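# Build a criss-cross stack from four wooden strips

## Task

Four loose wooden strips, all one colour, lie on the table between the two rows. Stack them criss-cross: two lie flat on the table next to each other with a space between them, and the other two lie flat across both of those, also spaced apart.

## Robot and tools

Robot: two 6-joint arms with parallel grippers, named left_arm and right_arm. These are names only, not image sides. left_arm sits on the +y side with its root at (+0.015, +0.254, 0) m, quat_wxyz (+0.999, 0, 0, -0.039). right_arm's root is at (-0.005, -0.313, 0) m, quat_wxyz (+0.997, 0, 0, +0.072).

Scene frame: origin on the table top midway between the arms, +x pointing out over the table, +z up. Each gripper's fingers point along its own +z and close along its own y. The reported hand point (end_effector_position, the pinch link) lies between the finger pads, about 1 cm short of the tips. It can be slightly off, more so at long reach.

Tool execute_actions, argument "actions": a list holding at most one item, or nothing.
- Empty list {"actions": []}: no motion; it just returns the current state.
- Motion {"actions": [{"rows": [[...]], "steps": N}]}: N is 1 to 15 control steps of 1/30 s each, defaulting to 15. Each row is used for one step. If there are fewer rows than steps, the last row repeats.
- Wait {"actions": [{"steps": N}]}: N up to 300. It sends nothing new and returns after N steps counted from the previous result.
- Optional "pictures": true/false. Images are included by default.
- A refused call moves nothing.

Each row is one flat list of 14 numbers, each in [-1, 1], covering both arms even when only one moves:
- positions 1-6: left_arm joints (waist, shoulder, elbow, wrist pitch, wrist yaw, wrist roll);
- position 7: left_arm opening;
- positions 8-14: the same seven for right_arm.

The joint numbers are offsets, not poses. They are measured from the joint angles in the most recent result that printed them. Before any such result in this scene, and for later calls within one reply, they are measured from where the arm stands when the action begins. They are never counted from the previous row.

Scale of 1.0 in radians:
- waist 1.202
- shoulder 1.258
- elbow 1.238
- wrist pitch 2.073
- wrist yaw and wrist roll 2.022

Stated joint ranges (rad):
- waist -2.618 to 3.054
- shoulder 0.000 to 3.142
- elbow 0.000 to 3.142
- wrist pitch -1.571 to 1.571
- wrist yaw -1.571 to 1.571
- wrist roll -2.094 to 2.094

The real ends may differ by up to 0.036 rad either way. A call is refused if it asks a joint to go more than 0.036 rad beyond its end. A request past the true end is cut off there, and the result may say "joint sent to its limit", possibly about an earlier action. If that line is missing, it does not prove there is room left.

The opening number is absolute, not an offset: +1 fully open (0.094 m pad gap), -1 closed. The gripper is driven until grip_measured equals the number you sent. To hold a strip, command roughly 0.03 below grip_measured. A smaller margin gives a lighter grip. Each gripper's reading may be off by about 1 mm. Pad force tops out near 50-62 N, and less on parts thinner than about 2 mm.

Motion limits: each joint's target stays within a fixed lead of its measured angle:
- waist 0.202 rad
- shoulder 0.258 rad
- elbow 0.238 rad
- wrist pitch 0.573 rad
- wrist yaw and wrist roll 0.522 rad

If the targets would move the hand more than 70 mm from where it is, all of them are scaled down. Large moves therefore take several actions.

Gravity sag: all-zero offsets can let an arm droop further each action. To hold an arm still, send in a reply's first call the offsets that bring it back to the angles you want. In later calls of that reply send zeros. If a joint keeps falling short, aim further.

Between calls the arms keep heading for the last row's target until they nearly stop, or until a step is HELD. Fingers finish any opening or closing already under way. Zero offsets are not a pause: they pull the arm back to the reference angles.

Result lines:
- State line: `left_arm: …` | `right_arm: …`, giving each hand's position (m) and quat_wxyz in the scene frame.
- Joint positions / Joint velocities: one block per arm, joints in column order (rad, rad/s), then the pad gap (m, m/s).
- grip_measured: finger opening on the command scale.
- Joint torques: total drive output, noisy and offset.
- "joint command not followed": the clearance check changed or blocked joint targets on some steps.
- HELD: marks steps on which your row, fully or partly, was not sent.
- MOTOR HOT: a motor has reached 75 °C. At 90 °C that arm stops for 10 s. At 100 °C it goes limp and falls. Such stops appear as OVER-TEMPERATURE FAULT lines. Avoid long heavy holds.

zoom_image: arguments "camera" (cam_head_left or cam_head_right) and "region" [x0, y0, x1, y1] in image pixels, origin top-left, at most 504x504. It returns a closer view of that camera's latest image. Both cameras give 504x504 images, in the order cam_head_left, cam_head_right. Calibration for each: pinhole with radial distortion.
- cam_head_left: K=[[305.23,0,250.803],[0,305.23,254.892],[0,0,1]], position [-0.157885, 0.185625, 1.05374].
- cam_head_right: K=[[303.146,0,250.296],[0,303.146,251.59],[0,0,1]], position [-0.16671, -0.0557545, 1.03667].

T_world_to_cam is given in the source. Actual cameras may be off by a couple of degrees and millimetres.

read_manual: argument "section" (only "licences"). It returns licence text and does not move anything.

finished_scene: argument "scene", the number of the current scene. It ends that scene for good and reports whether the stack was achieved. The stack must remain standing. Replying without any tool call also ends things.

Avoid:
- knocking or placing strips off the table, which fails the task;
- drops, slips, slamming, hard pushes;
- arms striking or pressing into each other, which can end the scene.

Brief outside tugs on held parts or nudges to loose strips may happen.

Each tool is called after ">>>" as name(argument=value, ...) on one line, values as JSON.

## Session

>>> execute_actions(actions=[])

Scene clock: 0.00 s of 5550.00 s.
left_arm: end_effector_position=(+0.4144, +0.4893, +0.1578) grip_measured=+1.000 end_effector_quat_wxyz=(+0.538, -0.260, +0.652, -0.467) | right_arm: end_effector_position=(+0.5980, -0.3875, +0.1757) grip_measured=+1.000 end_effector_quat_wxyz=(+0.604, -0.421, +0.502, -0.454)
Joint positions: left_arm=[ 0.98   2.073  0.93   1.188  1.236 -1.138  0.094] | right_arm=[-0.341  2.268  1.229  1.186 -0.247 -1.306  0.094]
Joint velocities: left_arm=[-0.002 -0.002  0.007 -0.037 -0.081 -0.081  0.   ] | right_arm=[ 0.002 -0.002  0.002  0.037 -0.051  0.066  0.   ]
Joint torques (N m, as the arm reports them, + toward a larger angle): no reading

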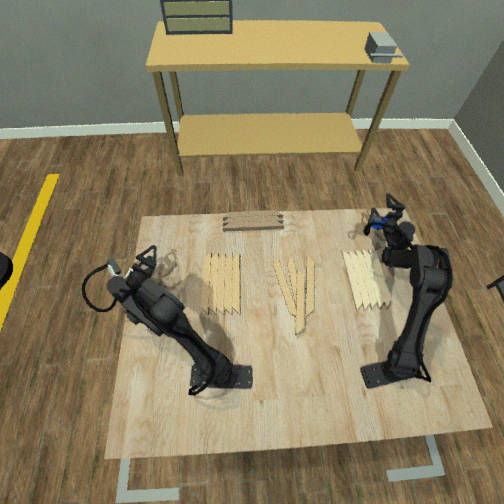

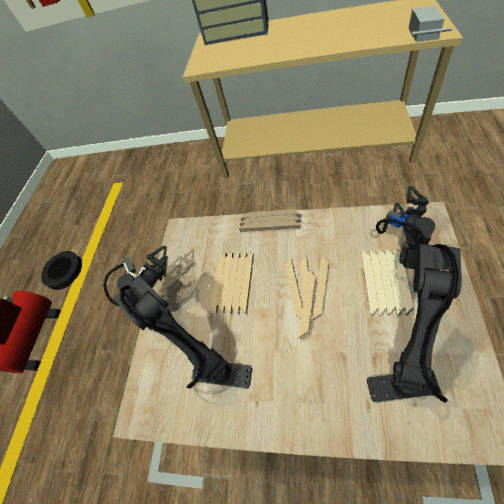

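>>> zoom_image(camera="cam_head_left", region=[240, 240, 350, 350])

>>> zoom_image(camera="cam_head_right", region=[250, 240, 360, 350])

Region (240, 240, 350, 350) of cam_head_left's 504x504 image, scaled by 4.582, with more detail than that image has.

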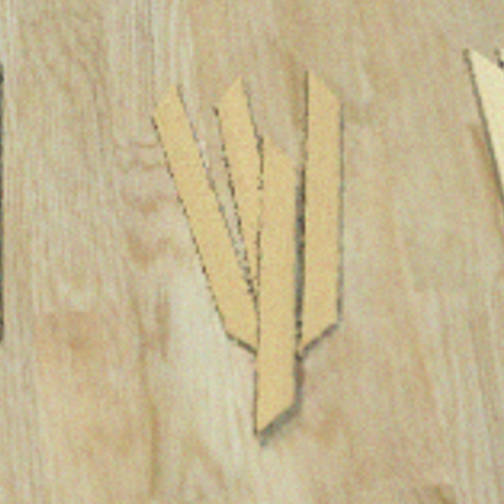

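Region (250, 240, 360, 350) of cam_head_right's 504x504 image, scaled by 4.582, with more detail than that image has.

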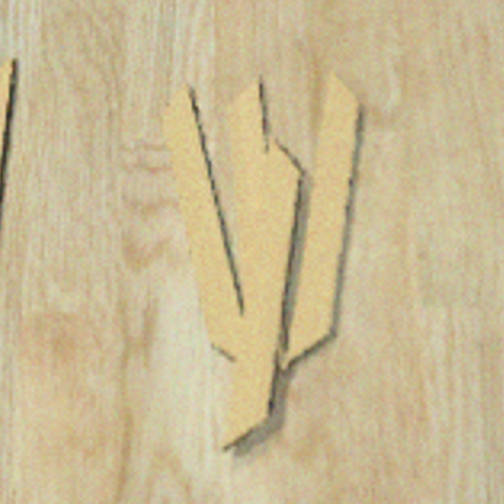

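>>> execute_actions(actions=[{"rows":[[-0.566,-1,0,-0.573,-0.611,0.56,1,0.3,-0.53,0.22,-0.57,0.122,1,1]],"steps":15}], pictures=false)

>>> execute_actions(actions=[{"steps":45}], pictures=false)

Scene clock: 89.57 s of 5550.00 s.
left_arm: end_effector_position=(+0.3528, +0.3031, +0.4286) grip_measured=+1.000 end_effector_quat_wxyz=(+0.758, -0.053, +0.651, -0.000) | right_arm: end_effector_position=(+0.5398, -0.1994, +0.3863) grip_measured=+1.000 end_effector_quat_wxyz=(+0.712, -0.229, +0.661, -0.067)
Joint positions: left_arm=[ 0.284  0.887  0.922  0.115  0.125 -0.1    0.094] | right_arm=[ 0.042  1.707  1.47   0.26  -0.054 -0.427  0.094]
Joint velocities: left_arm=[ 0.12  -1.863  0.139 -0.242 -0.828  0.608  0.   ] | right_arm=[ 0.247 -1.619  0.276 -1.634  0.066  2.762  0.   ]
Joint torques (N m, as the arm reports them, + toward a larger angle): left_arm=[ 0.55  1.44  7.18  1.31 -0.07  0.1 ] | right_arm=[ -3.09 -11.25  10.39   1.4    0.4    0.08]
Steps of this call (steps 1 to 90: nothing new was sent; then 86.07 s passed at rest; steps 91 to 105: all 15 steps of this action). Readings (joint positions):
91: left_arm=[0.959 2.036 0.925 1.086 1.148 -1.053] | right_arm=[-0.333 2.258 1.240 1.144 -0.227 -1.269]
92: left_arm=[0.920 1.976 0.918 0.949 1.034 -0.957] | right_arm=[-0.320 2.245 1.260 1.078 -0.203 -1.225]
94: left_arm=[0.795 1.822 0.917 0.710 0.817 -0.763] | right_arm=[-0.279 2.206 1.311 0.962 -0.164 -1.139]
98: left_arm=[0.477 1.465 0.920 0.321 0.409 -0.378] | right_arm=[-0.159 2.077 1.399 0.736 -0.104 -0.946]
105: the state above

Scene clock: 91.07 s of 5550.00 s.
left_arm: end_effector_position=(+0.3273, +0.3200, +0.4415) grip_measured=+1.000 end_effector_quat_wxyz=(+0.757, -0.069, +0.646, +0.071) | right_arm: end_effector_position=(+0.5122, -0.2227, +0.4002) grip_measured=+1.000 end_effector_quat_wxyz=(+0.614, +0.195, +0.707, +0.292)
Joint positions: left_arm=[ 0.289  0.814  0.948  0.022  0.01  -0.015  0.094] | right_arm=[ 0.024  1.599  1.504  0.021 -0.006  0.713  0.094]
Joint velocities: left_arm=[-0.012 -0.002  0.012  0.007 -0.022  0.022  0.   ] | right_arm=[-0.002 -0.012  0.032  0.022  0.037 -0.066  0.   ]
Joint torques (N m, as the arm reports them, + toward a larger angle): left_arm=[ 0.89 -1.38  5.41  1.84 -0.13  0.11] | right_arm=[-0.39 -9.13  8.79  1.47  0.08  0.05]
Steps of this call (steps 1 to 45: the robot went on to your last target). Readings (joint positions):
1: left_arm=[0.287 0.835 0.928 0.111 0.100 -0.083] | right_arm=[0.046 1.657 1.481 0.217 -0.050 -0.328]
2: left_arm=[0.289 0.801 0.938 0.111 0.082 -0.069] | right_arm=[0.045 1.617 1.493 0.190 -0.045 -0.228]
4: left_arm=[0.289 0.781 0.948 0.111 0.056 -0.049] | right_arm=[0.035 1.567 1.516 0.165 -0.031 -0.028]
8: left_arm=[0.289 0.803 0.948 0.063 0.028 -0.029] | right_arm=[0.024 1.560 1.524 0.118 -0.013 0.361]
45: the state above
All arms were judged still, so your last target was given up. Only a new action makes them travel on or press farther. Fingers that are still opening or closing keep moving.

>>> execute_actions(actions=[{"rows":[[0,-0.6,-0.72,0,0,0,1,0.476,0.312,0.036,-0.554,0.003,0.089,0]],"steps":15}], pictures=false)

>>> execute_actions(actions=[{"steps":40}])

Scene clock: 97.33 s of 5550.00 s.
left_arm: end_effector_position=(+0.2615, +0.3059, +0.1840) grip_measured=+1.000 end_effector_quat_wxyz=(+0.695, -0.077, +0.712, +0.065) | right_arm: end_effector_position=(+0.4598, -0.0724, +0.1492) grip_measured=+0.003 end_effector_quat_wxyz=(+0.288, +0.163, +0.918, +0.218)
Joint positions: left_arm=[ 0.289  0.073  0.044  0.002  0.01  -0.015  0.094] | right_arm=[ 0.332  1.904  1.524 -0.451  0.003  0.827  0.047]
Joint velocities: left_arm=[ 0.007  0.007 -0.203 -0.315  0.081  0.007  0.   ] | right_arm=[ 0.833  0.569 -0.027 -1.37   0.022  0.11   0.   ]
Joint torques (N m, as the arm reports them, + toward a larger angle): left_arm=[-0.04  0.3   9.33  2.85 -0.02  0.03] | right_arm=[  1.37 -12.44   9.62   0.99  -0.04   0.04]
Steps of this call (steps 1 to 90: nothing new was sent; then 2.77 s passed at rest; steps 91 to 105: all 15 steps of this action). Readings (joint positions):
91: left_arm=[0.289 0.781 0.908 0.049 0.010 -0.015] | right_arm=[0.030 1.606 1.508 0.002 -0.002 0.723]
92: left_arm=[0.289 0.705 0.830 0.056 0.010 -0.015] | right_arm=[0.042 1.615 1.516 -0.020 0.001 0.733]
94: left_arm=[0.289 0.514 0.660 0.052 0.010 -0.015] | right_arm=[0.077 1.644 1.523 -0.068 0.003 0.752]
98: left_arm=[0.289 0.133 0.338 0.058 0.010 -0.015] | right_arm=[0.160 1.731 1.524 -0.181 0.003 0.783]
105: the state above

Scene clock: 98.67 s of 5550.00 s.
left_arm: end_effector_position=(+0.2618, +0.3060, +0.1884) grip_measured=+1.000 end_effector_quat_wxyz=(+0.702, -0.076, +0.705, +0.065) | right_arm: end_effector_position=(+0.2656, -0.0598, +0.0545) grip_measured=+0.003 end_effector_quat_wxyz=(-0.007, +0.071, +0.997, -0.001)
Joint positions: left_arm=[ 0.289  0.073  0.041  0.025  0.01  -0.015  0.094] | right_arm=[ 0.6    1.991  1.524 -1.114 -0.01   0.886  0.047]
Joint velocities: left_arm=[ 0.012  0.007 -0.017 -0.022 -0.037 -0.007  0.   ] | right_arm=[-0.007 -0.002 -0.002  0.081  0.095  0.022 -0.001]
Joint torques (N m, as the arm reports them, + toward a larger angle): left_arm=[-0.03  0.29  8.44  2.1  -0.02  0.03] | right_arm=[ -0.33 -11.49   9.39  -0.09   0.09   0.08]
Steps of this call (steps 1 to 40: the robot went on to your last target). Readings (joint positions):
1: left_arm=[0.289 0.073 0.041 -0.005 0.010 -0.015] | right_arm=[0.363 1.923 1.524 -0.502 0.003 0.833]
2: left_arm=[0.289 0.073 0.041 -0.002 0.010 -0.015] | right_arm=[0.397 1.940 1.524 -0.555 0.003 0.838]
4: left_arm=[0.289 0.073 0.041 0.011 0.010 -0.015] | right_arm=[0.468 1.966 1.524 -0.670 0.002 0.849]
8: left_arm=[0.289 0.073 0.041 0.020 0.010 -0.015] | right_arm=[0.601 1.990 1.524 -0.922 -0.009 0.870]
40: the state above

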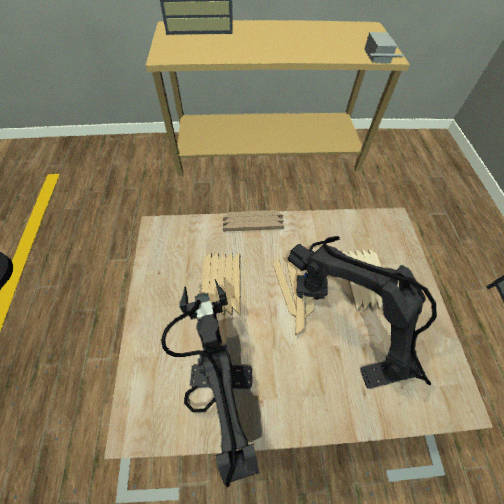

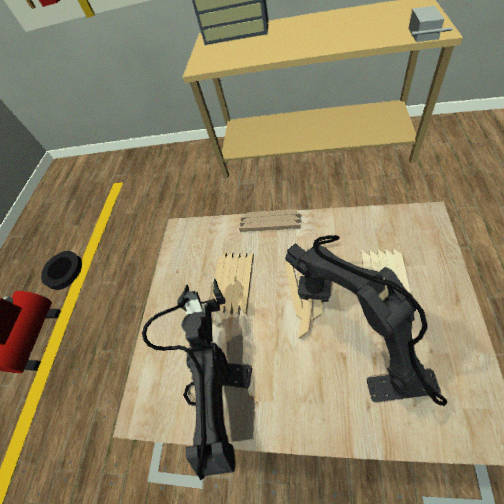

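>>> zoom_image(camera="cam_head_left", region=[250, 240, 360, 350])

>>> zoom_image(camera="cam_head_right", region=[250, 240, 360, 350])

>>> zoom_image(camera="cam_head_left", region=[160, 270, 270, 400])

>>> zoom_image(camera="cam_head_right", region=[160, 270, 270, 400])

Region (250, 240, 360, 350) of cam_head_left's 504x504 image, scaled by 4.582, with more detail than that image has.

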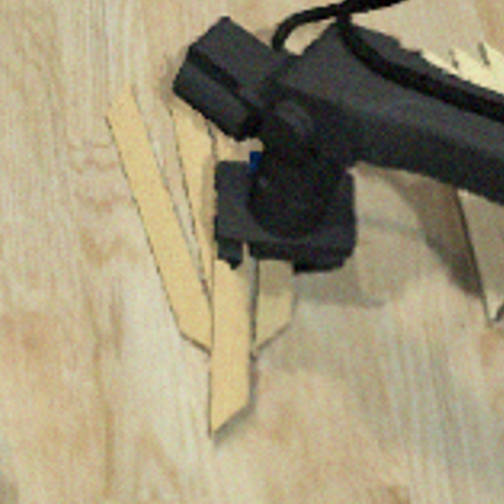

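Region (250, 240, 360, 350) of cam_head_right's 504x504 image, scaled by 4.582, with more detail than that image has.

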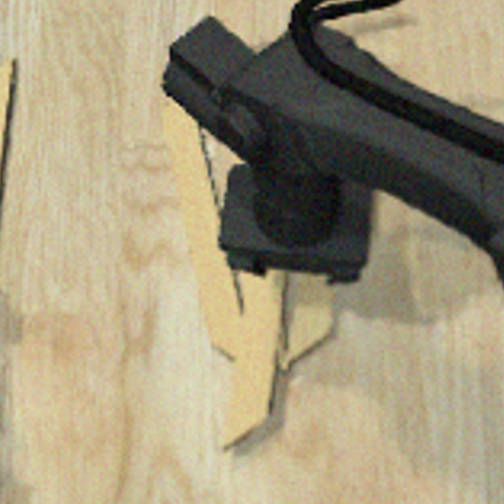

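Region (160, 270, 270, 400) of cam_head_left's 504x504 image, scaled by 3.877, with more detail than that image has; it fills the left 426 columns of this view, and the rest is white.

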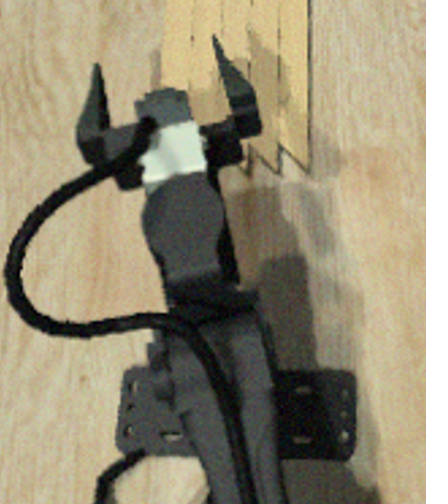

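Region (160, 270, 270, 400) of cam_head_right's 504x504 image, scaled by 3.877, with more detail than that image has; it fills the left 426 columns of this view, and the rest is white.

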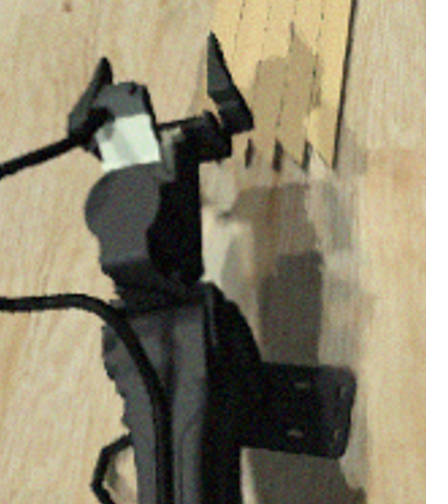

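>>> execute_actions(actions=[{"rows":[[0,0,0,0,0,0,1,0,0,0,-0.2,0,0,0]],"steps":15}])

>>> zoom_image(camera="cam_head_left", region=[270, 260, 380, 370])

>>> zoom_image(camera="cam_head_right", region=[270, 260, 380, 370])

Scene clock: 130.03 s of 5550.00 s.
left_arm: end_effector_position=(+0.2618, +0.3060, +0.1892) grip_measured=+1.000 end_effector_quat_wxyz=(+0.703, -0.076, +0.704, +0.065) | right_arm: end_effector_position=(+0.1962, -0.1237, +0.0751) grip_measured=+0.003 end_effector_quat_wxyz=(-0.140, +0.070, +0.977, -0.142)
Joint positions: left_arm=[ 0.289  0.073  0.041  0.029  0.01  -0.015  0.094] | right_arm=[ 0.6    1.991  1.527 -1.508 -0.01   0.886  0.047]
Joint velocities: left_arm=[-0.007 -0.002 -0.002  0.11  -0.007  0.022  0.   ] | right_arm=[-0.022 -0.002 -0.022 -0.081 -0.051 -0.037 -0.   ]
Joint torques (N m, as the arm reports them, + toward a larger angle): left_arm=[-0.04  1.55  7.2   2.09 -0.03  0.03] | right_arm=[ -0.01 -10.97   6.21  -0.69   0.01   0.02]
Steps of this call (steps 1 to 15: the robot went on to your last target; steps 16 to 90: nothing new was sent; then 27.87 s passed at rest; steps 91 to 105: all 15 steps of this action). Readings (joint positions):
91: left_arm=[0.289 0.073 0.041 0.026 0.010 -0.015] | right_arm=[0.600 1.991 1.527 -1.152 -0.010 0.886]
92: left_arm=[0.289 0.073 0.041 0.026 0.010 -0.015] | right_arm=[0.600 1.991 1.527 -1.218 -0.010 0.886]
94: left_arm=[0.289 0.073 0.041 0.027 0.010 -0.015] | right_arm=[0.600 1.991 1.527 -1.337 -0.010 0.886]
98: left_arm=[0.289 0.073 0.041 0.028 0.010 -0.015] | right_arm=[0.600 1.991 1.527 -1.455 -0.010 0.886]
105: the state above

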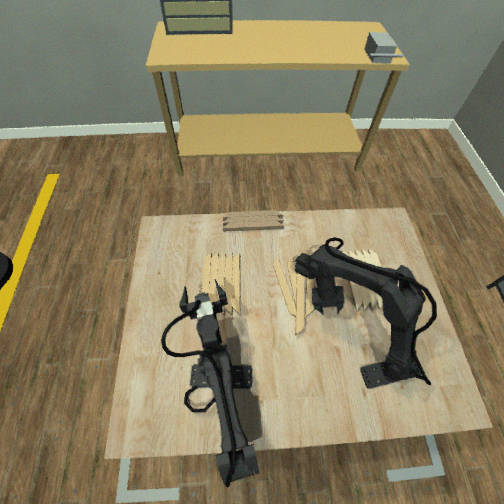

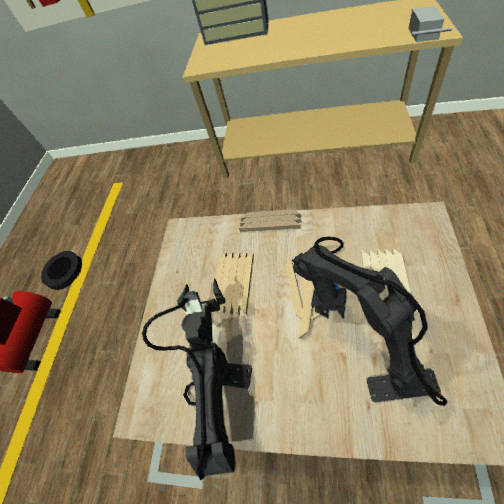

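Region (270, 260, 380, 370) of cam_head_left's 504x504 image, scaled by 4.582, with more detail than that image has.

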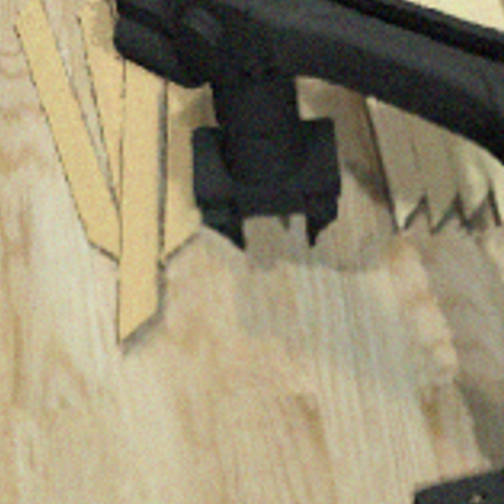

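Region (270, 260, 380, 370) of cam_head_right's 504x504 image, scaled by 4.582, with more detail than that image has.

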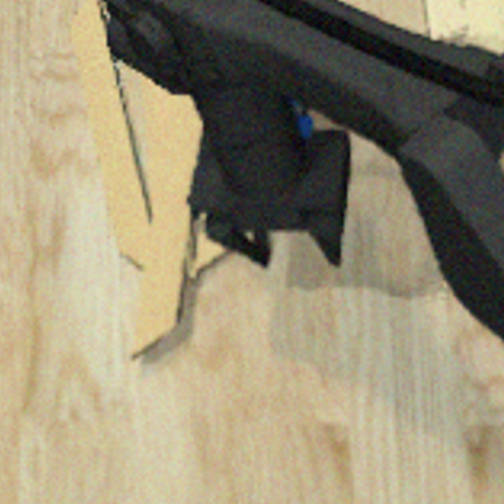

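>>> execute_actions(actions=[{"rows":[[0,0,0,0,0,0,1,0.03,0.0506,0.044,0.206,0.005,0.027,-0.15]],"steps":15}], pictures=false)

>>> execute_actions(actions=[{"steps":15}], pictures=false)

Scene clock: 155.07 s of 5550.00 s.
left_arm: end_effector_position=(+0.2618, +0.3060, +0.1901) grip_measured=+1.000 end_effector_quat_wxyz=(+0.704, -0.076, +0.703, +0.066) | right_arm: end_effector_position=(+0.2657, -0.0434, +0.0447) grip_measured=-0.147 end_effector_quat_wxyz=(-0.007, +0.077, +0.997, -0.002)
Joint positions: left_arm=[ 0.289  0.073  0.041  0.032  0.01  -0.015  0.094] | right_arm=[ 0.632  2.045  1.563 -1.102 -0.008  0.931  0.04 ]
Joint velocities: left_arm=[ 0.002 -0.007 -0.002  0.007 -0.007 -0.037  0.   ] | right_arm=[-0.012 -0.022 -0.017  0.066 -0.007  0.125 -0.001]
Joint torques (N m, as the arm reports them, + toward a larger angle): left_arm=[-0.04  1.56  7.19  2.1  -0.02  0.03] | right_arm=[  0.39 -11.34   8.61   0.05   0.1    0.05]
Steps of this call (steps 1 to 30: the robot went on to your last target; steps 31 to 90: nothing new was sent; then 21.53 s passed at rest; steps 91 to 105: all 15 steps of this action). Readings (joint positions):
91: left_arm=[0.289 0.073 0.041 0.029 0.010 -0.015] | right_arm=[0.602 1.992 1.527 -1.490 -0.009 0.892]
92: left_arm=[0.289 0.073 0.041 0.030 0.010 -0.015] | right_arm=[0.606 1.998 1.534 -1.436 -0.008 0.899]
94: left_arm=[0.289 0.073 0.041 0.031 0.010 -0.015] | right_arm=[0.617 2.019 1.553 -1.314 -0.008 0.911]
98: left_arm=[0.289 0.073 0.041 0.032 0.010 -0.015] | right_arm=[0.632 2.044 1.563 -1.164 -0.008 0.923]
105: the state above

Scene clock: 155.57 s of 5550.00 s.
left_arm: end_effector_position=(+0.2618, +0.3060, +0.1901) grip_measured=+1.000 end_effector_quat_wxyz=(+0.704, -0.076, +0.703, +0.066) | right_arm: end_effector_position=(+0.2678, -0.0414, +0.0446) grip_measured=-0.147 end_effector_quat_wxyz=(-0.003, +0.078, +0.997, +0.002)
Joint positions: left_arm=[ 0.289  0.073  0.041  0.032  0.01  -0.015  0.094] | right_arm=[ 0.632  2.045  1.563 -1.09  -0.008  0.933  0.04 ]
Joint velocities: left_arm=[-0.007 -0.007  0.002  0.037  0.037 -0.022  0.   ] | right_arm=[ 0.002 -0.012 -0.012  0.022 -0.022 -0.051  0.   ]
Joint torques (N m, as the arm reports them, + toward a larger angle): left_arm=[-0.04  1.54  7.2   2.09 -0.02  0.03] | right_arm=[  0.36 -11.35   8.81   0.14   0.09   0.09]
Steps of this call (steps 1 to 15: the robot went on to your last target). Readings (joint positions):
1: left_arm=[0.289 0.073 0.041 0.032 0.010 -0.015] | right_arm=[0.632 2.045 1.563 -1.099 -0.008 0.932]
2: left_arm=[0.289 0.073 0.041 0.032 0.010 -0.015] | right_arm=[0.632 2.045 1.563 -1.097 -0.008 0.932]
4: left_arm=[0.289 0.073 0.041 0.032 0.010 -0.015] | right_arm=[0.632 2.045 1.563 -1.094 -0.008 0.933]
8: left_arm=[0.289 0.073 0.041 0.032 0.010 -0.015] | right_arm=[0.632 2.045 1.563 -1.091 -0.008 0.933]
15: the state above

>>> execute_actions(actions=[{"rows":[[0,0,0,0,0,0,1,0,0.009,0,0.014,0.004,0.003,-0.15],[0,0,0,0,0,0,1,0,0.009,0,0.014,0.004,0.003,-0.15],[0,0,0,0,0,0,1,0,0.018,-0.013,0.028,0.004,0.003,-0.15],[0,0,0,0,0,0,1,0,0.018,-0.013,0.028,0.004,0.003,-0.15],[0,0,0,0,0,0,1,0,0.0262,-0.0267,0.041,0.004,0.003,-0.15]],"steps":15}])

>>> zoom_image(camera="cam_head_left", region=[260, 260, 350, 350])

>>> zoom_image(camera="cam_head_right", region=[260, 260, 350, 350])

Scene clock: 171.47 s of 5550.00 s.
left_arm: end_effector_position=(+0.2618, +0.3060, +0.1909) grip_measured=+1.000 end_effector_quat_wxyz=(+0.705, -0.076, +0.702, +0.066) | right_arm: end_effector_position=(+0.2741, -0.0352, +0.0317) grip_measured=-0.147 end_effector_quat_wxyz=(+0.006, +0.078, +0.997, +0.013)
Joint positions: left_arm=[ 0.289  0.073  0.041  0.036  0.01  -0.015  0.094] | right_arm=[ 0.632  2.065  1.54  -1.019 -0.008  0.934  0.04 ]
Joint velocities: left_arm=[-0.002 -0.007 -0.007 -0.022 -0.022  0.007  0.   ] | right_arm=[-0.007  0.012  0.027  0.022 -0.022 -0.037  0.001]
Joint torques (N m, as the arm reports them, + toward a larger angle): left_arm=[-0.04  1.55  7.19  2.09 -0.02  0.03] | right_arm=[ -0.02 -11.14   6.45   0.14   0.08   0.07]
Steps of this call (steps 1 to 15: the robot went on to your last target; steps 16 to 90: nothing new was sent; then 12.40 s passed at rest; steps 91 to 105: all 15 steps of this action). Readings (joint positions):
91: left_arm=[0.289 0.073 0.041 0.033 0.010 -0.015] | right_arm=[0.632 2.045 1.563 -1.088 -0.008 0.934]
92: left_arm=[0.289 0.073 0.041 0.033 0.010 -0.015] | right_arm=[0.632 2.045 1.563 -1.085 -0.008 0.934]
94: left_arm=[0.289 0.073 0.041 0.034 0.010 -0.015] | right_arm=[0.632 2.045 1.563 -1.071 -0.008 0.934]
98: left_arm=[0.289 0.073 0.041 0.035 0.010 -0.015] | right_arm=[0.632 2.052 1.549 -1.034 -0.008 0.934]
105: the state above

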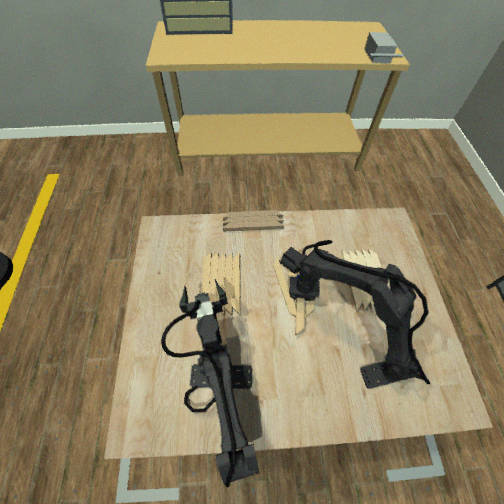

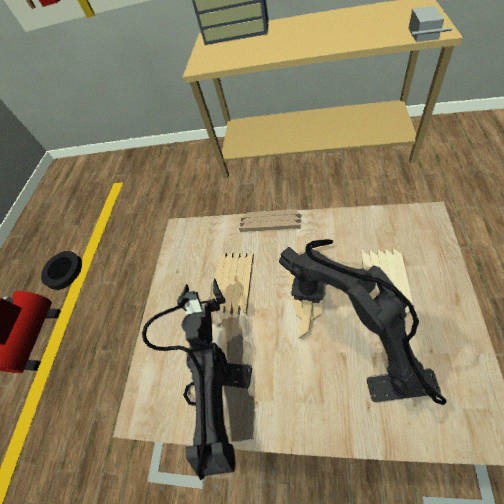

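Region (260, 260, 350, 350) of cam_head_left's 504x504 image, scaled by 5.600, with more detail than that image has.

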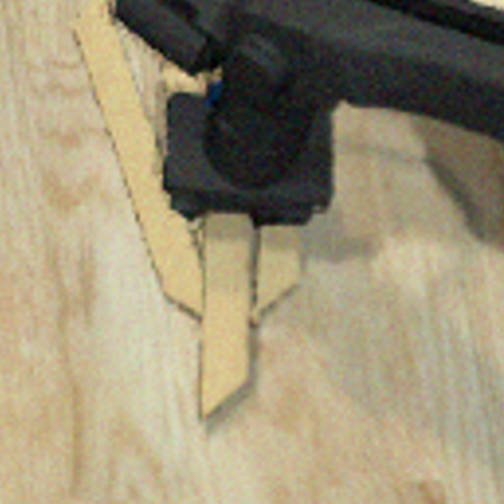

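Region (260, 260, 350, 350) of cam_head_right's 504x504 image, scaled by 5.600, with more detail than that image has.

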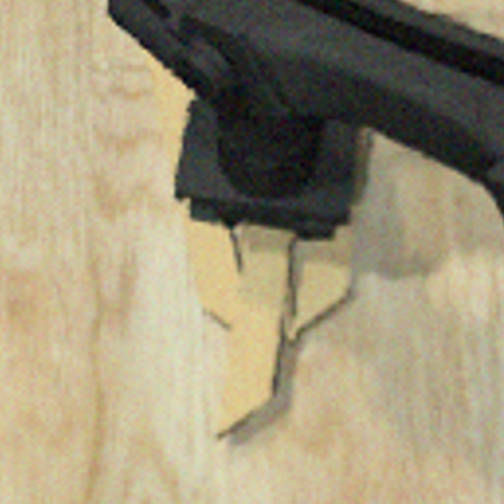

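>>> execute_actions(actions=[{"rows":[[0,0,0,0,0,0,1,0,0.012,-0.02,0.008,0,0,-0.15],[0,0,0,0,0,0,1,0,0.012,-0.02,0.008,0,0,-0.15],[0,0,0,0,0,0,1,0,0.019,-0.033,0.0125,0,0,-0.15]],"steps":15}], pictures=false)

Scene clock: 179.17 s of 5550.00 s.
left_arm: end_effector_position=(+0.2618, +0.3060, +0.1918) grip_measured=+1.000 end_effector_quat_wxyz=(+0.707, -0.076, +0.701, +0.066) | right_arm: end_effector_position=(+0.2722, -0.0363, +0.0262) grip_measured=-0.147 end_effector_quat_wxyz=(+0.004, +0.078, +0.997, +0.013)
Joint positions: left_arm=[ 0.289  0.073  0.041  0.039  0.01  -0.015  0.094] | right_arm=[ 0.632  2.065  1.517 -0.998 -0.011  0.934  0.04 ]
Joint velocities: left_arm=[-0.012 -0.007  0.012  0.022 -0.037 -0.022  0.   ] | right_arm=[ 0.007 -0.017 -0.007  0.051  0.022 -0.007  0.   ]
Joint torques (N m, as the arm reports them, + toward a larger angle): left_arm=[-0.04  1.55  7.19  2.09 -0.03  0.03] | right_arm=[  0.05 -10.27   5.6    0.13   0.05   0.  ]
Steps of this call (steps 1 to 15: the robot went on to your last target; steps 16 to 90: nothing new was sent; then 4.20 s passed at rest; steps 91 to 105: all 15 steps of this action). Readings (joint positions):
91: left_arm=[0.289 0.073 0.041 0.036 0.010 -0.015] | right_arm=[0.632 2.065 1.538 -1.012 -0.008 0.934]
92: left_arm=[0.289 0.073 0.041 0.037 0.010 -0.015] | right_arm=[0.632 2.065 1.536 -1.011 -0.008 0.934]
94: left_arm=[0.289 0.073 0.041 0.038 0.010 -0.015] | right_arm=[0.632 2.065 1.524 -1.005 -0.008 0.934]
98: left_arm=[0.289 0.073 0.041 0.039 0.010 -0.015] | right_arm=[0.632 2.065 1.517 -0.998 -0.011 0.934]
105: the state above

>>> execute_actions(actions=[{"rows":[[0,0,0,0,0,0,1,0,0,0,-0.015,0,0,0.05],[0,0,0,0,0,0,1,0,0,0,-0.015,0,0,0.05],[0,0,0,0,0,0,1,0,0,0,-0.015,0,0,0.05],[0,0,0,0,0,0,1,0,0,0,-0.015,0,0,0.05],[0,0,0,0,0,0,1,0,0,0,-0.015,0,0,0.05],[0,0,0,0,0,0,1,0,0.02,-0.015,-0.015,0,0,0.05]],"steps":15}], pictures=false)

Scene clock: 190.33 s of 5550.00 s.
left_arm: end_effector_position=(+0.2618, +0.3060, +0.1926) grip_measured=+1.000 end_effector_quat_wxyz=(+0.708, -0.076, +0.699, +0.066) | right_arm: end_effector_position=(+0.2694, -0.0390, +0.0262) grip_measured=+0.047 end_effector_quat_wxyz=(-0.001, +0.078, +0.997, +0.007)
Joint positions: left_arm=[ 0.289  0.073  0.041  0.043  0.01  -0.015  0.094] | right_arm=[ 0.632  2.065  1.517 -1.014 -0.011  0.934  0.049]
Joint velocities: left_arm=[-0.002 -0.007 -0.002  0.022 -0.037 -0.066  0.   ] | right_arm=[-0.022  0.002  0.002  0.007  0.022 -0.007  0.002]
Joint torques (N m, as the arm reports them, + toward a larger angle): left_arm=[-0.02  1.54  7.19  2.08 -0.02  0.03] | right_arm=[  0.04 -10.12   5.5   -0.08   0.02   0.01]
Steps of this call (steps 1 to 15: the robot went on to your last target; steps 16 to 90: nothing new was sent; then 7.67 s passed at rest; steps 91 to 105: all 15 steps of this action). Readings (joint positions):
91: left_arm=[0.289 0.073 0.041 0.039 0.010 -0.015] | right_arm=[0.632 2.065 1.517 -0.999 -0.011 0.934]
92: left_arm=[0.289 0.073 0.041 0.040 0.010 -0.015] | right_arm=[0.632 2.065 1.517 -1.002 -0.011 0.934]
94: left_arm=[0.289 0.073 0.041 0.041 0.010 -0.015] | right_arm=[0.632 2.065 1.517 -1.008 -0.011 0.934]
98: left_arm=[0.289 0.073 0.041 0.042 0.010 -0.015] | right_arm=[0.632 2.065 1.517 -1.012 -0.011 0.934]
105: the state above

>>> execute_actions(actions=[{"rows":[[0,0,0,0,0,0,1,0,0,0,0,0,0,-0.1],[0,0,0,0,0,0,1,0,0,0,0,0,0,-0.2],[0,0,0,0,0,0,1,0,0,0,0,0,0,-0.27],[0,0,0,0,0,0,1,0,0,0,0,0,0,-0.32],[0,0,0,0,0,0,1,0,0,0,0,0,0,-0.36],[0,0,0,0,0,0,1,0,0,0,0,0,0,-0.4],[0,0,0,0,0,0,1,0,0,0,0,0,0,-0.44],[0,0,0,0,0,0,1,0,0,0,0,0,0,-0.48],[0,0,0,0,0,0,1,0,0,0,0,0,0,-0.52]],"steps":15}])

>>> zoom_image(camera="cam_head_right", region=[260, 260, 350, 350])

Scene clock: 198.40 s of 5550.00 s.
left_arm: end_effector_position=(+0.2618, +0.3060, +0.1935) grip_measured=+1.000 end_effector_quat_wxyz=(+0.709, -0.075, +0.698, +0.066) | right_arm: end_effector_position=(+0.2692, -0.0387, +0.0262) grip_measured=-0.429 end_effector_quat_wxyz=(-0.002, +0.078, +0.997, +0.008)
Joint positions: left_arm=[ 0.289  0.073  0.041  0.046  0.01  -0.015  0.094] | right_arm=[ 0.632  2.065  1.517 -1.013 -0.013  0.934  0.027]
Joint velocities: left_arm=[-0.007 -0.007 -0.012 -0.007  0.007  0.022  0.   ] | right_arm=[ 0.002  0.007  0.002 -0.007  0.007 -0.007  0.   ]
Joint torques (N m, as the arm reports them, + toward a larger angle): left_arm=[-0.03  1.55  7.2   2.09 -0.02  0.03] | right_arm=[ -0.03 -12.18   7.15   0.07   0.02   0.01]
Steps of this call (steps 1 to 15: the robot went on to your last target; steps 16 to 90: nothing new was sent; then 4.57 s passed at rest; steps 91 to 105: all 15 steps of this action). Readings (joint positions):
91: left_arm=[0.289 0.073 0.041 0.043 0.010 -0.015] | right_arm=[0.632 2.065 1.517 -1.014 -0.011 0.934]
92: left_arm=[0.289 0.073 0.041 0.044 0.010 -0.015] | right_arm=[0.632 2.065 1.517 -1.013 -0.012 0.934]
94: left_arm=[0.289 0.073 0.041 0.045 0.010 -0.015] | right_arm=[0.632 2.065 1.517 -1.013 -0.012 0.934]
98: left_arm=[0.289 0.073 0.041 0.046 0.010 -0.015] | right_arm=[0.632 2.065 1.517 -1.013 -0.013 0.934]
105: the state above

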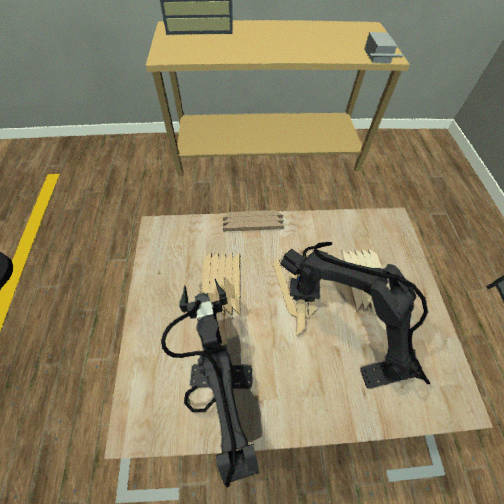

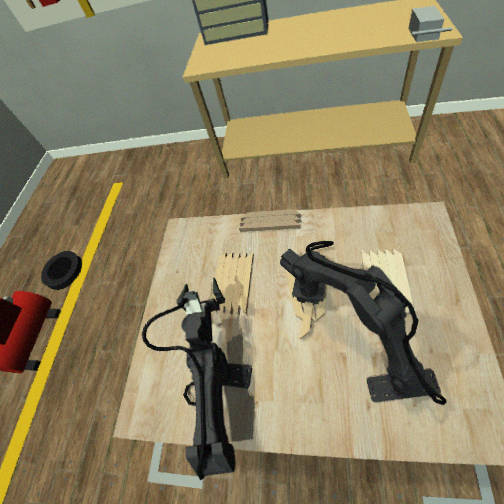

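Region (260, 260, 350, 350) of cam_head_right's 504x504 image, scaled by 5.600, with more detail than that image has.

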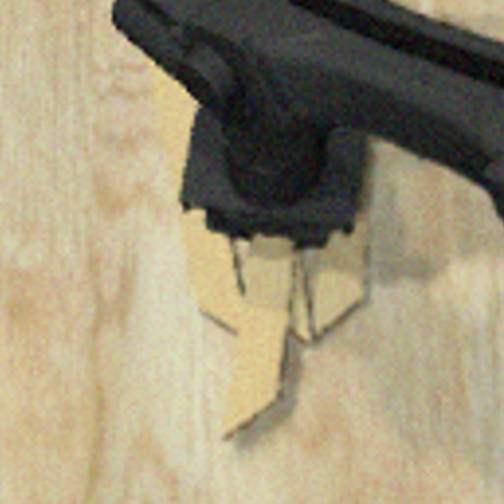

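>>> execute_actions(actions=[{"rows":[[0,0,0,0,0,0,1,0,-0.008,0.03,-0.015,0,0,-0.47],[0,0,0,0,0,0,1,0,-0.012,0.045,-0.025,0,0,-0.47],[0,0,0,0,0,0,1,0,-0.016,0.06,-0.037,0,0,-0.47],[0,0,0,0,0,0,1,0,-0.02,0.075,-0.05,0,0,-0.47],[0,0,0,0,0,0,1,0,-0.024,0.09,-0.06,0,0,-0.47],[0,0,0,0,0,0,1,0,-0.028,0.105,-0.07,0,0,-0.47],[0,0,0,0,0,0,1,0,-0.032,0.12,-0.08,0,0,-0.47],[0,0,0,0,0,0,1,0,-0.036,0.135,-0.09,0,0,-0.47],[0,0,0,0,0,0,1,0,-0.039,0.145,-0.1,0,0,-0.47]],"steps":15}])

Scene clock: 215.67 s of 5550.00 s.
left_arm: end_effector_position=(+0.2617, +0.3060, +0.1943) grip_measured=+1.000 end_effector_quat_wxyz=(+0.710, -0.075, +0.697, +0.066) | right_arm: end_effector_position=(+0.2759, -0.0320, +0.0797) grip_measured=-0.429 end_effector_quat_wxyz=(+0.008, +0.078, +0.997, +0.019)
Joint positions: left_arm=[ 0.289  0.073  0.041  0.049  0.01  -0.015  0.094] | right_arm=[ 0.632  2.03   1.681 -1.183 -0.013  0.934  0.027]
Joint velocities: left_arm=[ 0.007  0.007 -0.022  0.037 -0.037  0.066  0.   ] | right_arm=[-0.007  0.012 -0.007 -0.212 -0.022 -0.022 -0.001]
Joint torques (N m, as the arm reports them, + toward a larger angle): left_arm=[-0.04  1.56  7.19  2.09 -0.02  0.03] | right_arm=[  0.01 -13.34   8.8   -0.01   0.02   0.03]
Steps of this call (steps 1 to 15: the robot went on to your last target; steps 16 to 90: nothing new was sent; then 13.77 s passed at rest; steps 91 to 105: all 15 steps of this action). Readings (joint positions):
91: left_arm=[0.289 0.073 0.041 0.046 0.010 -0.015] | right_arm=[0.632 2.065 1.519 -1.016 -0.013 0.934]
92: left_arm=[0.289 0.073 0.041 0.047 0.010 -0.015] | right_arm=[0.632 2.065 1.526 -1.024 -0.013 0.934]
94: left_arm=[0.289 0.073 0.041 0.048 0.010 -0.015] | right_arm=[0.632 2.065 1.551 -1.052 -0.013 0.934]
98: left_arm=[0.289 0.073 0.041 0.049 0.010 -0.015] | right_arm=[0.632 2.062 1.629 -1.115 -0.013 0.934]
105: the state above

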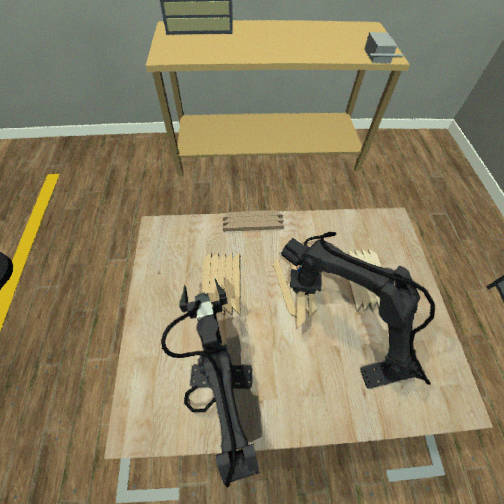

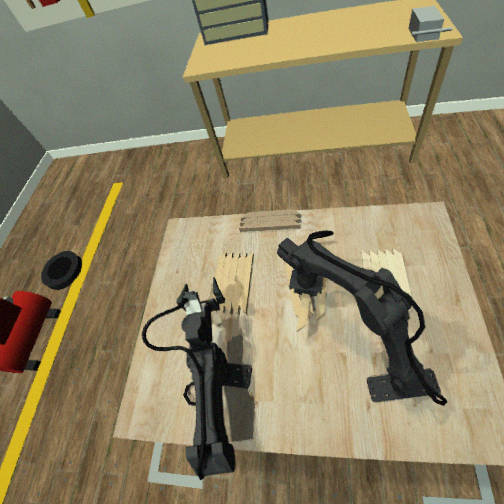

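>>> execute_actions(actions=[{"rows":[[0,0,0,0,0,0,1,0.02,-0.01,0,0,0,-0.012,-0.47],[0,0,0,0,0,0,1,0.045,-0.022,-0.015,0,0.003,-0.028,-0.47],[0,0,0,0,0,0,1,0.07,-0.034,-0.03,0,0.006,-0.043,-0.47],[0,0,0,0,0,0,1,0.095,-0.046,-0.045,0,0.006,-0.059,-0.47],[0,0,0,0,0,0,1,0.12,-0.058,-0.06,0,0.006,-0.074,-0.47],[0,0,0,0,0,0,1,0.145,-0.07,-0.075,0,0.006,-0.09,-0.47],[0,0,0,0,0,0,1,0.17,-0.082,-0.09,0,0.006,-0.105,-0.47],[0,0,0,0,0,0,1,0.195,-0.094,-0.105,0,0.006,-0.12,-0.47],[0,0,0,0,0,0,1,0.22,-0.106,-0.12,0,0.006,-0.136,-0.47],[0,0,0,0,0,0,1,0.245,-0.118,-0.135,0,0.006,-0.151,-0.47],[0,0,0,0,0,0,1,0.27,-0.13,-0.15,0.005,0.006,-0.167,-0.47],[0,0,0,0,0,0,1,0.295,-0.142,-0.165,0.005,0.006,-0.182,-0.47],[0,0,0,0,0,0,1,0.32,-0.154,-0.18,0.01,0.006,-0.198,-0.47],[0,0,0,0,0,0,1,0.345,-0.166,-0.195,0.01,0.006,-0.213,-0.47],[0,0,0,0,0,0,1,0.37,-0.178,-0.21,0.015,0.006,-0.229,-0.47]],"steps":15}], pictures=false)

>>> execute_actions(actions=[{"steps":10}], pictures=false)

Scene clock: 233.03 s of 5550.00 s.
left_arm: end_effector_position=(+0.2617, +0.3060, +0.1952) grip_measured=+1.000 end_effector_quat_wxyz=(+0.711, -0.075, +0.696, +0.066) | right_arm: end_effector_position=(+0.1253, +0.0059, +0.0840) grip_measured=-0.430 end_effector_quat_wxyz=(-0.002, -0.283, +0.959, +0.003)
Joint positions: left_arm=[ 0.289  0.073  0.041  0.053  0.01  -0.015  0.094] | right_arm=[ 1.032  1.858  1.461 -1.171 -0.007  0.602  0.027]
Joint velocities: left_arm=[-0.002 -0.002  0.007  0.037 -0.051  0.051  0.   ] | right_arm=[ 0.769 -0.457 -0.525  0.066  0.007 -0.872  0.001]
Joint torques (N m, as the arm reports them, + toward a larger angle): left_arm=[-0.05  1.55  7.19  2.09 -0.03  0.03] | right_arm=[ -0.19 -12.39   6.74   0.13   0.07   0.  ]
Steps of this call (steps 1 to 30: the robot went on to your last target; steps 31 to 90: nothing new was sent; then 13.87 s passed at rest; steps 91 to 105: all 15 steps of this action). Readings (joint positions):
91: left_arm=[0.289 0.073 0.041 0.050 0.010 -0.015] | right_arm=[0.634 2.030 1.681 -1.207 -0.013 0.931]
92: left_arm=[0.289 0.073 0.041 0.051 0.010 -0.015] | right_arm=[0.639 2.030 1.680 -1.204 -0.011 0.923]
94: left_arm=[0.289 0.073 0.041 0.052 0.010 -0.015] | right_arm=[0.667 2.021 1.661 -1.190 -0.003 0.894]
98: left_arm=[0.289 0.073 0.041 0.052 0.010 -0.015] | right_arm=[0.797 1.972 1.588 -1.181 0.001 0.804]
105: the state above

Scene clock: 233.37 s of 5550.00 s.
left_arm: end_effector_position=(+0.2617, +0.3060, +0.1953) grip_measured=+1.000 end_effector_quat_wxyz=(+0.711, -0.075, +0.696, +0.066) | right_arm: end_effector_position=(+0.1055, +0.0070, +0.0860) grip_measured=-0.430 end_effector_quat_wxyz=(-0.001, -0.361, +0.933, +0.007)
Joint positions: left_arm=[ 0.289  0.073  0.041  0.053  0.01  -0.015  0.094] | right_arm=[ 1.085  1.829  1.432 -1.165 -0.01   0.491  0.027]
Joint velocities: left_arm=[-0.017  0.002 -0.002 -0.007  0.037 -0.022  0.   ] | right_arm=[ 0.002 -0.007 -0.012  0.022  0.037 -0.154 -0.001]
Joint torques (N m, as the arm reports them, + toward a larger angle): left_arm=[-0.04  1.55  7.19  2.09 -0.02  0.02] | right_arm=[ -0.69 -12.16   6.39   0.19   0.06  -0.09]
Steps of this call (steps 1 to 10: the robot went on to your last target). Readings (joint positions):
1: left_arm=[0.289 0.073 0.041 0.053 0.010 -0.015] | right_arm=[1.056 1.845 1.447 -1.171 -0.008 0.577]
2: left_arm=[0.289 0.073 0.041 0.053 0.010 -0.015] | right_arm=[1.075 1.836 1.437 -1.171 -0.011 0.556]
4: left_arm=[0.289 0.073 0.041 0.053 0.010 -0.015] | right_arm=[1.091 1.829 1.432 -1.171 -0.015 0.527]
8: left_arm=[0.289 0.073 0.041 0.053 0.010 -0.015] | right_arm=[1.086 1.829 1.432 -1.167 -0.012 0.498]
10: the state above

>>> execute_actions(actions=[{"rows":[[0,0,0,0,0,0,1,0.03,-0.02,-0.02,0.008,0.005,-0.03,-0.47],[0,0,0,0,0,0,1,0.06,-0.035,-0.045,0.016,0.005,-0.05,-0.47],[0,0,0,0,0,0,1,0.09,-0.05,-0.07,0.024,0.005,-0.07,-0.47],[0,0,0,0,0,0,1,0.12,-0.065,-0.095,0.032,0.005,-0.09,-0.47],[0,0,0,0,0,0,1,0.15,-0.08,-0.12,0.04,0.005,-0.11,-0.47],[0,0,0,0,0,0,1,0.18,-0.09,-0.145,0.048,0.005,-0.13,-0.47],[0,0,0,0,0,0,1,0.21,-0.1,-0.17,0.056,0.005,-0.15,-0.47],[0,0,0,0,0,0,1,0.24,-0.11,-0.195,0.064,0.005,-0.17,-0.47],[0,0,0,0,0,0,1,0.265,-0.12,-0.22,0.072,0.005,-0.19,-0.47],[0,0,0,0,0,0,1,0.29,-0.127,-0.24,0.08,0.005,-0.205,-0.47],[0,0,0,0,0,0,1,0.31,-0.134,-0.26,0.087,0.005,-0.217,-0.47],[0,0,0,0,0,0,1,0.32,-0.134,-0.275,0.093,0.005,-0.217,-0.47],[0,0,0,0,0,0,1,0.329,-0.134,-0.29,0.099,0.005,-0.217,-0.47],[0,0,0,0,0,0,1,0.329,-0.134,-0.305,0.105,0.005,-0.217,-0.47]],"steps":15}], pictures=false)

>>> execute_actions(actions=[{"steps":15}])

Scene clock: 252.73 s of 5550.00 s.
left_arm: end_effector_position=(+0.2617, +0.3060, +0.1962) grip_measured=+1.000 end_effector_quat_wxyz=(+0.713, -0.075, +0.694, +0.066) | right_arm: end_effector_position=(-0.0238, -0.0391, +0.0418) grip_measured=-0.431 end_effector_quat_wxyz=(-0.018, -0.688, +0.726, -0.014)
Joint positions: left_arm=[ 0.289  0.073  0.041  0.057  0.01  -0.015  0.094] | right_arm=[ 1.485  1.686  1.078 -1.007 -0.01   0.111  0.027]
Joint velocities: left_arm=[ 0.002  0.012 -0.002  0.007 -0.037 -0.007  0.   ] | right_arm=[ 0.046 -0.027 -0.422  0.212  0.051 -0.256  0.   ]
Joint torques (N m, as the arm reports them, + toward a larger angle): left_arm=[-0.04  1.56  7.19  2.09 -0.03  0.03] | right_arm=[ -0.7  -10.37   7.13   0.23   0.11  -0.02]
Steps of this call (steps 1 to 30: the robot went on to your last target; steps 31 to 90: nothing new was sent; then 15.87 s passed at rest; steps 91 to 105: all 15 steps of this action). Readings (joint positions):
91: left_arm=[0.289 0.073 0.041 0.054 0.010 -0.015] | right_arm=[1.088 1.829 1.430 -1.162 -0.008 0.472]
92: left_arm=[0.289 0.073 0.041 0.054 0.010 -0.015] | right_arm=[1.097 1.825 1.420 -1.154 -0.003 0.459]
94: left_arm=[0.289 0.073 0.041 0.055 0.010 -0.015] | right_arm=[1.141 1.804 1.375 -1.128 0.005 0.417]
98: left_arm=[0.289 0.073 0.041 0.056 0.010 -0.015] | right_arm=[1.306 1.741 1.251 -1.084 0.005 0.295]
105: the state above

Scene clock: 253.23 s of 5550.00 s.
left_arm: end_effector_position=(+0.2617, +0.3060, +0.1962) grip_measured=+1.000 end_effector_quat_wxyz=(+0.713, -0.075, +0.694, +0.066) | right_arm: end_effector_position=(-0.0233, -0.0355, +0.0365) grip_measured=-0.431 end_effector_quat_wxyz=(-0.009, -0.706, +0.708, -0.007)
Joint positions: left_arm=[ 0.289  0.073  0.041  0.057  0.01  -0.015  0.094] | right_arm=[ 1.485  1.686  1.056 -0.963 -0.005  0.061  0.027]
Joint velocities: left_arm=[ 0.007  0.002 -0.017  0.022  0.007 -0.022  0.   ] | right_arm=[-0.017 -0.017  0.017 -0.066 -0.007  0.051 -0.001]
Joint torques (N m, as the arm reports them, + toward a larger angle): left_arm=[-0.04  1.57  7.19  2.09 -0.02  0.03] | right_arm=[ -0.36 -10.32   6.73   0.16   0.09  -0.07]
Steps of this call (steps 1 to 15: the robot went on to your last target). Readings (joint positions):
1: left_arm=[0.289 0.073 0.041 0.057 0.010 -0.015] | right_arm=[1.485 1.686 1.066 -1.001 -0.010 0.101]
2: left_arm=[0.289 0.073 0.041 0.057 0.010 -0.015] | right_arm=[1.485 1.686 1.059 -0.998 -0.008 0.092]
4: left_arm=[0.289 0.073 0.041 0.057 0.010 -0.015] | right_arm=[1.485 1.686 1.056 -0.991 -0.007 0.080]
8: left_arm=[0.289 0.073 0.041 0.057 0.010 -0.015] | right_arm=[1.485 1.686 1.056 -0.971 -0.006 0.068]
15: the state above

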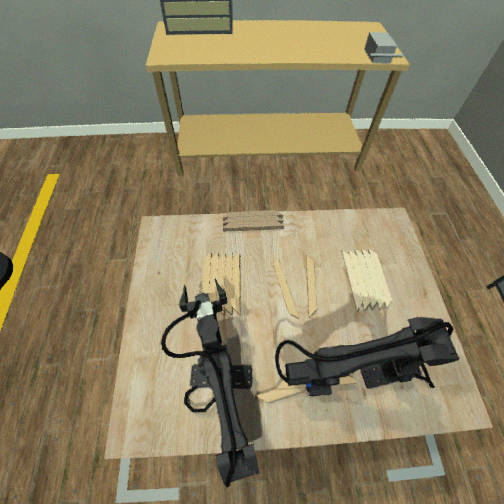

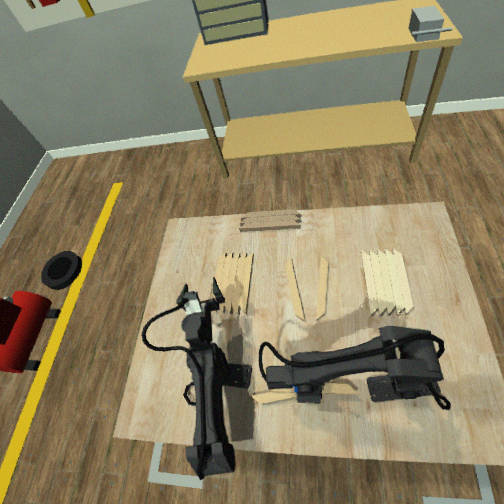

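Surprise: B may have come along.

>>> zoom_image(camera="cam_head_left", region=[240, 330, 380, 430])

>>> zoom_image(camera="cam_head_right", region=[240, 330, 380, 430])

>>> zoom_image(camera="cam_head_left", region=[240, 240, 350, 350])

Region (240, 330, 380, 430) of cam_head_left's 504x504 image, scaled by 3.600, with more detail than that image has; it fills the top 360 rows of this view, and the rest is white.

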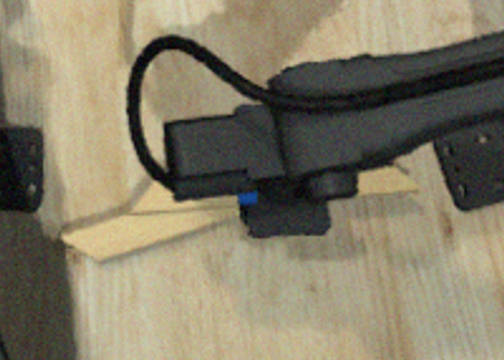

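Region (240, 330, 380, 430) of cam_head_right's 504x504 image, scaled by 3.600, with more detail than that image has; it fills the top 360 rows of this view, and the rest is white.

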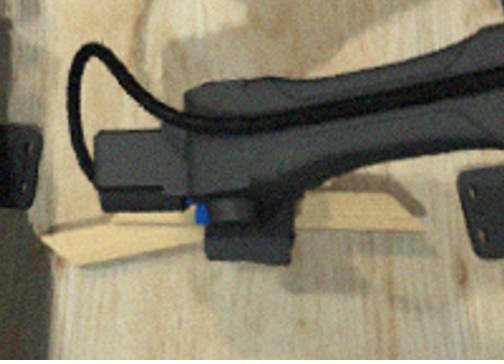

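Region (240, 240, 350, 350) of cam_head_left's 504x504 image, scaled by 4.582, with more detail than that image has.

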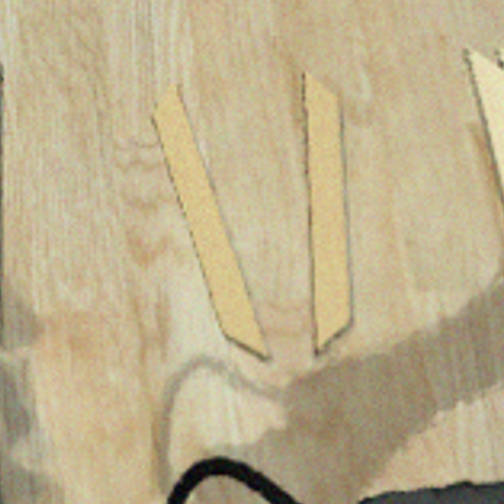

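>>> execute_actions(actions=[{"rows":[[0,1,1,-0.4,0,-0.413,0,0,0,0.01,0,0,0,-0.47]],"steps":15}], pictures=false)

>>> execute_actions(actions=[{"steps":20}], pictures=false)

Scene clock: 276.97 s of 5550.00 s.
left_arm: end_effector_position=(+0.3855, +0.3324, +0.2198) grip_measured=+0.003 end_effector_quat_wxyz=(+0.343, -0.452, +0.816, -0.111) | right_arm: end_effector_position=(-0.0233, -0.0351, +0.0365) grip_measured=-0.431 end_effector_quat_wxyz=(-0.009, -0.707, +0.707, -0.006)
Joint positions: left_arm=[ 0.289  1.345  1.215 -0.704  0.011 -0.806  0.047] | right_arm=[ 1.485  1.686  1.056 -0.961 -0.005  0.059  0.027]
Joint velocities: left_arm=[ 0.002  0.53   1.009  0.154 -0.037 -0.242 -0.   ] | right_arm=[ 0.007 -0.002  0.007  0.007 -0.007  0.066  0.   ]
Joint torques (N m, as the arm reports them, + toward a larger angle): left_arm=[ -0.04 -11.03   6.85   0.68  -0.02  -0.04] | right_arm=[-0.04 -8.1   7.93  0.01  0.03  0.01]
From where the robot then was, a joint's target lay farther than a number of 1.0 reaches, so one or more steps of this call were cut to that.
Steps of this call (steps 1 to 15: the robot went on to your last target; steps 16 to 90: nothing new was sent; then 20.23 s passed at rest; steps 91 to 105: all 15 steps of this action). Readings (joint positions):
91: left_arm=[0.289 0.117 0.086 -0.033 0.011 -0.099] | right_arm=[1.485 1.686 1.056 -0.961 -0.005 0.059]
92: left_arm=[0.289 0.213 0.163 -0.151 0.011 -0.200] | right_arm=[1.485 1.686 1.056 -0.961 -0.005 0.059]
94: left_arm=[0.289 0.412 0.329 -0.365 0.011 -0.401] | right_arm=[1.485 1.686 1.056 -0.961 -0.005 0.059]
98: left_arm=[0.289 0.801 0.664 -0.616 0.011 -0.664] | right_arm=[1.485 1.686 1.056 -0.961 -0.005 0.059]
105: the state above

Scene clock: 277.63 s of 5550.00 s.
left_arm: end_effector_position=(+0.3831, +0.3319, +0.2339) grip_measured=+0.003 end_effector_quat_wxyz=(+0.343, -0.467, +0.806, -0.118) | right_arm: end_effector_position=(-0.0233, -0.0351, +0.0365) grip_measured=-0.431 end_effector_quat_wxyz=(-0.009, -0.707, +0.707, -0.006)
Joint positions: left_arm=[ 0.289  1.339  1.264 -0.753  0.011 -0.844  0.047] | right_arm=[ 1.485  1.686  1.056 -0.961 -0.005  0.059  0.027]
Joint velocities: left_arm=[-0.012  0.002  0.002  0.037 -0.022  0.037 -0.   ] | right_arm=[-0.007 -0.007 -0.012  0.007  0.007 -0.051 -0.   ]
Joint torques (N m, as the arm reports them, + toward a larger angle): left_arm=[-0.05 -7.17  8.01  1.46 -0.02 -0.01] | right_arm=[ 0.   -8.03  8.05  0.05  0.02  0.03]
Steps of this call (steps 1 to 20: the robot went on to your last target). Readings (joint positions):
1: left_arm=[0.289 1.353 1.240 -0.702 0.011 -0.813] | right_arm=[1.485 1.686 1.056 -0.961 -0.005 0.059]
2: left_arm=[0.289 1.352 1.252 -0.704 0.011 -0.819] | right_arm=[1.485 1.686 1.056 -0.961 -0.005 0.059]
4: left_arm=[0.289 1.342 1.263 -0.714 0.011 -0.828] | right_arm=[1.485 1.686 1.056 -0.961 -0.005 0.059]
8: left_arm=[0.289 1.339 1.264 -0.736 0.011 -0.838] | right_arm=[1.485 1.686 1.056 -0.961 -0.005 0.059]
20: the state above


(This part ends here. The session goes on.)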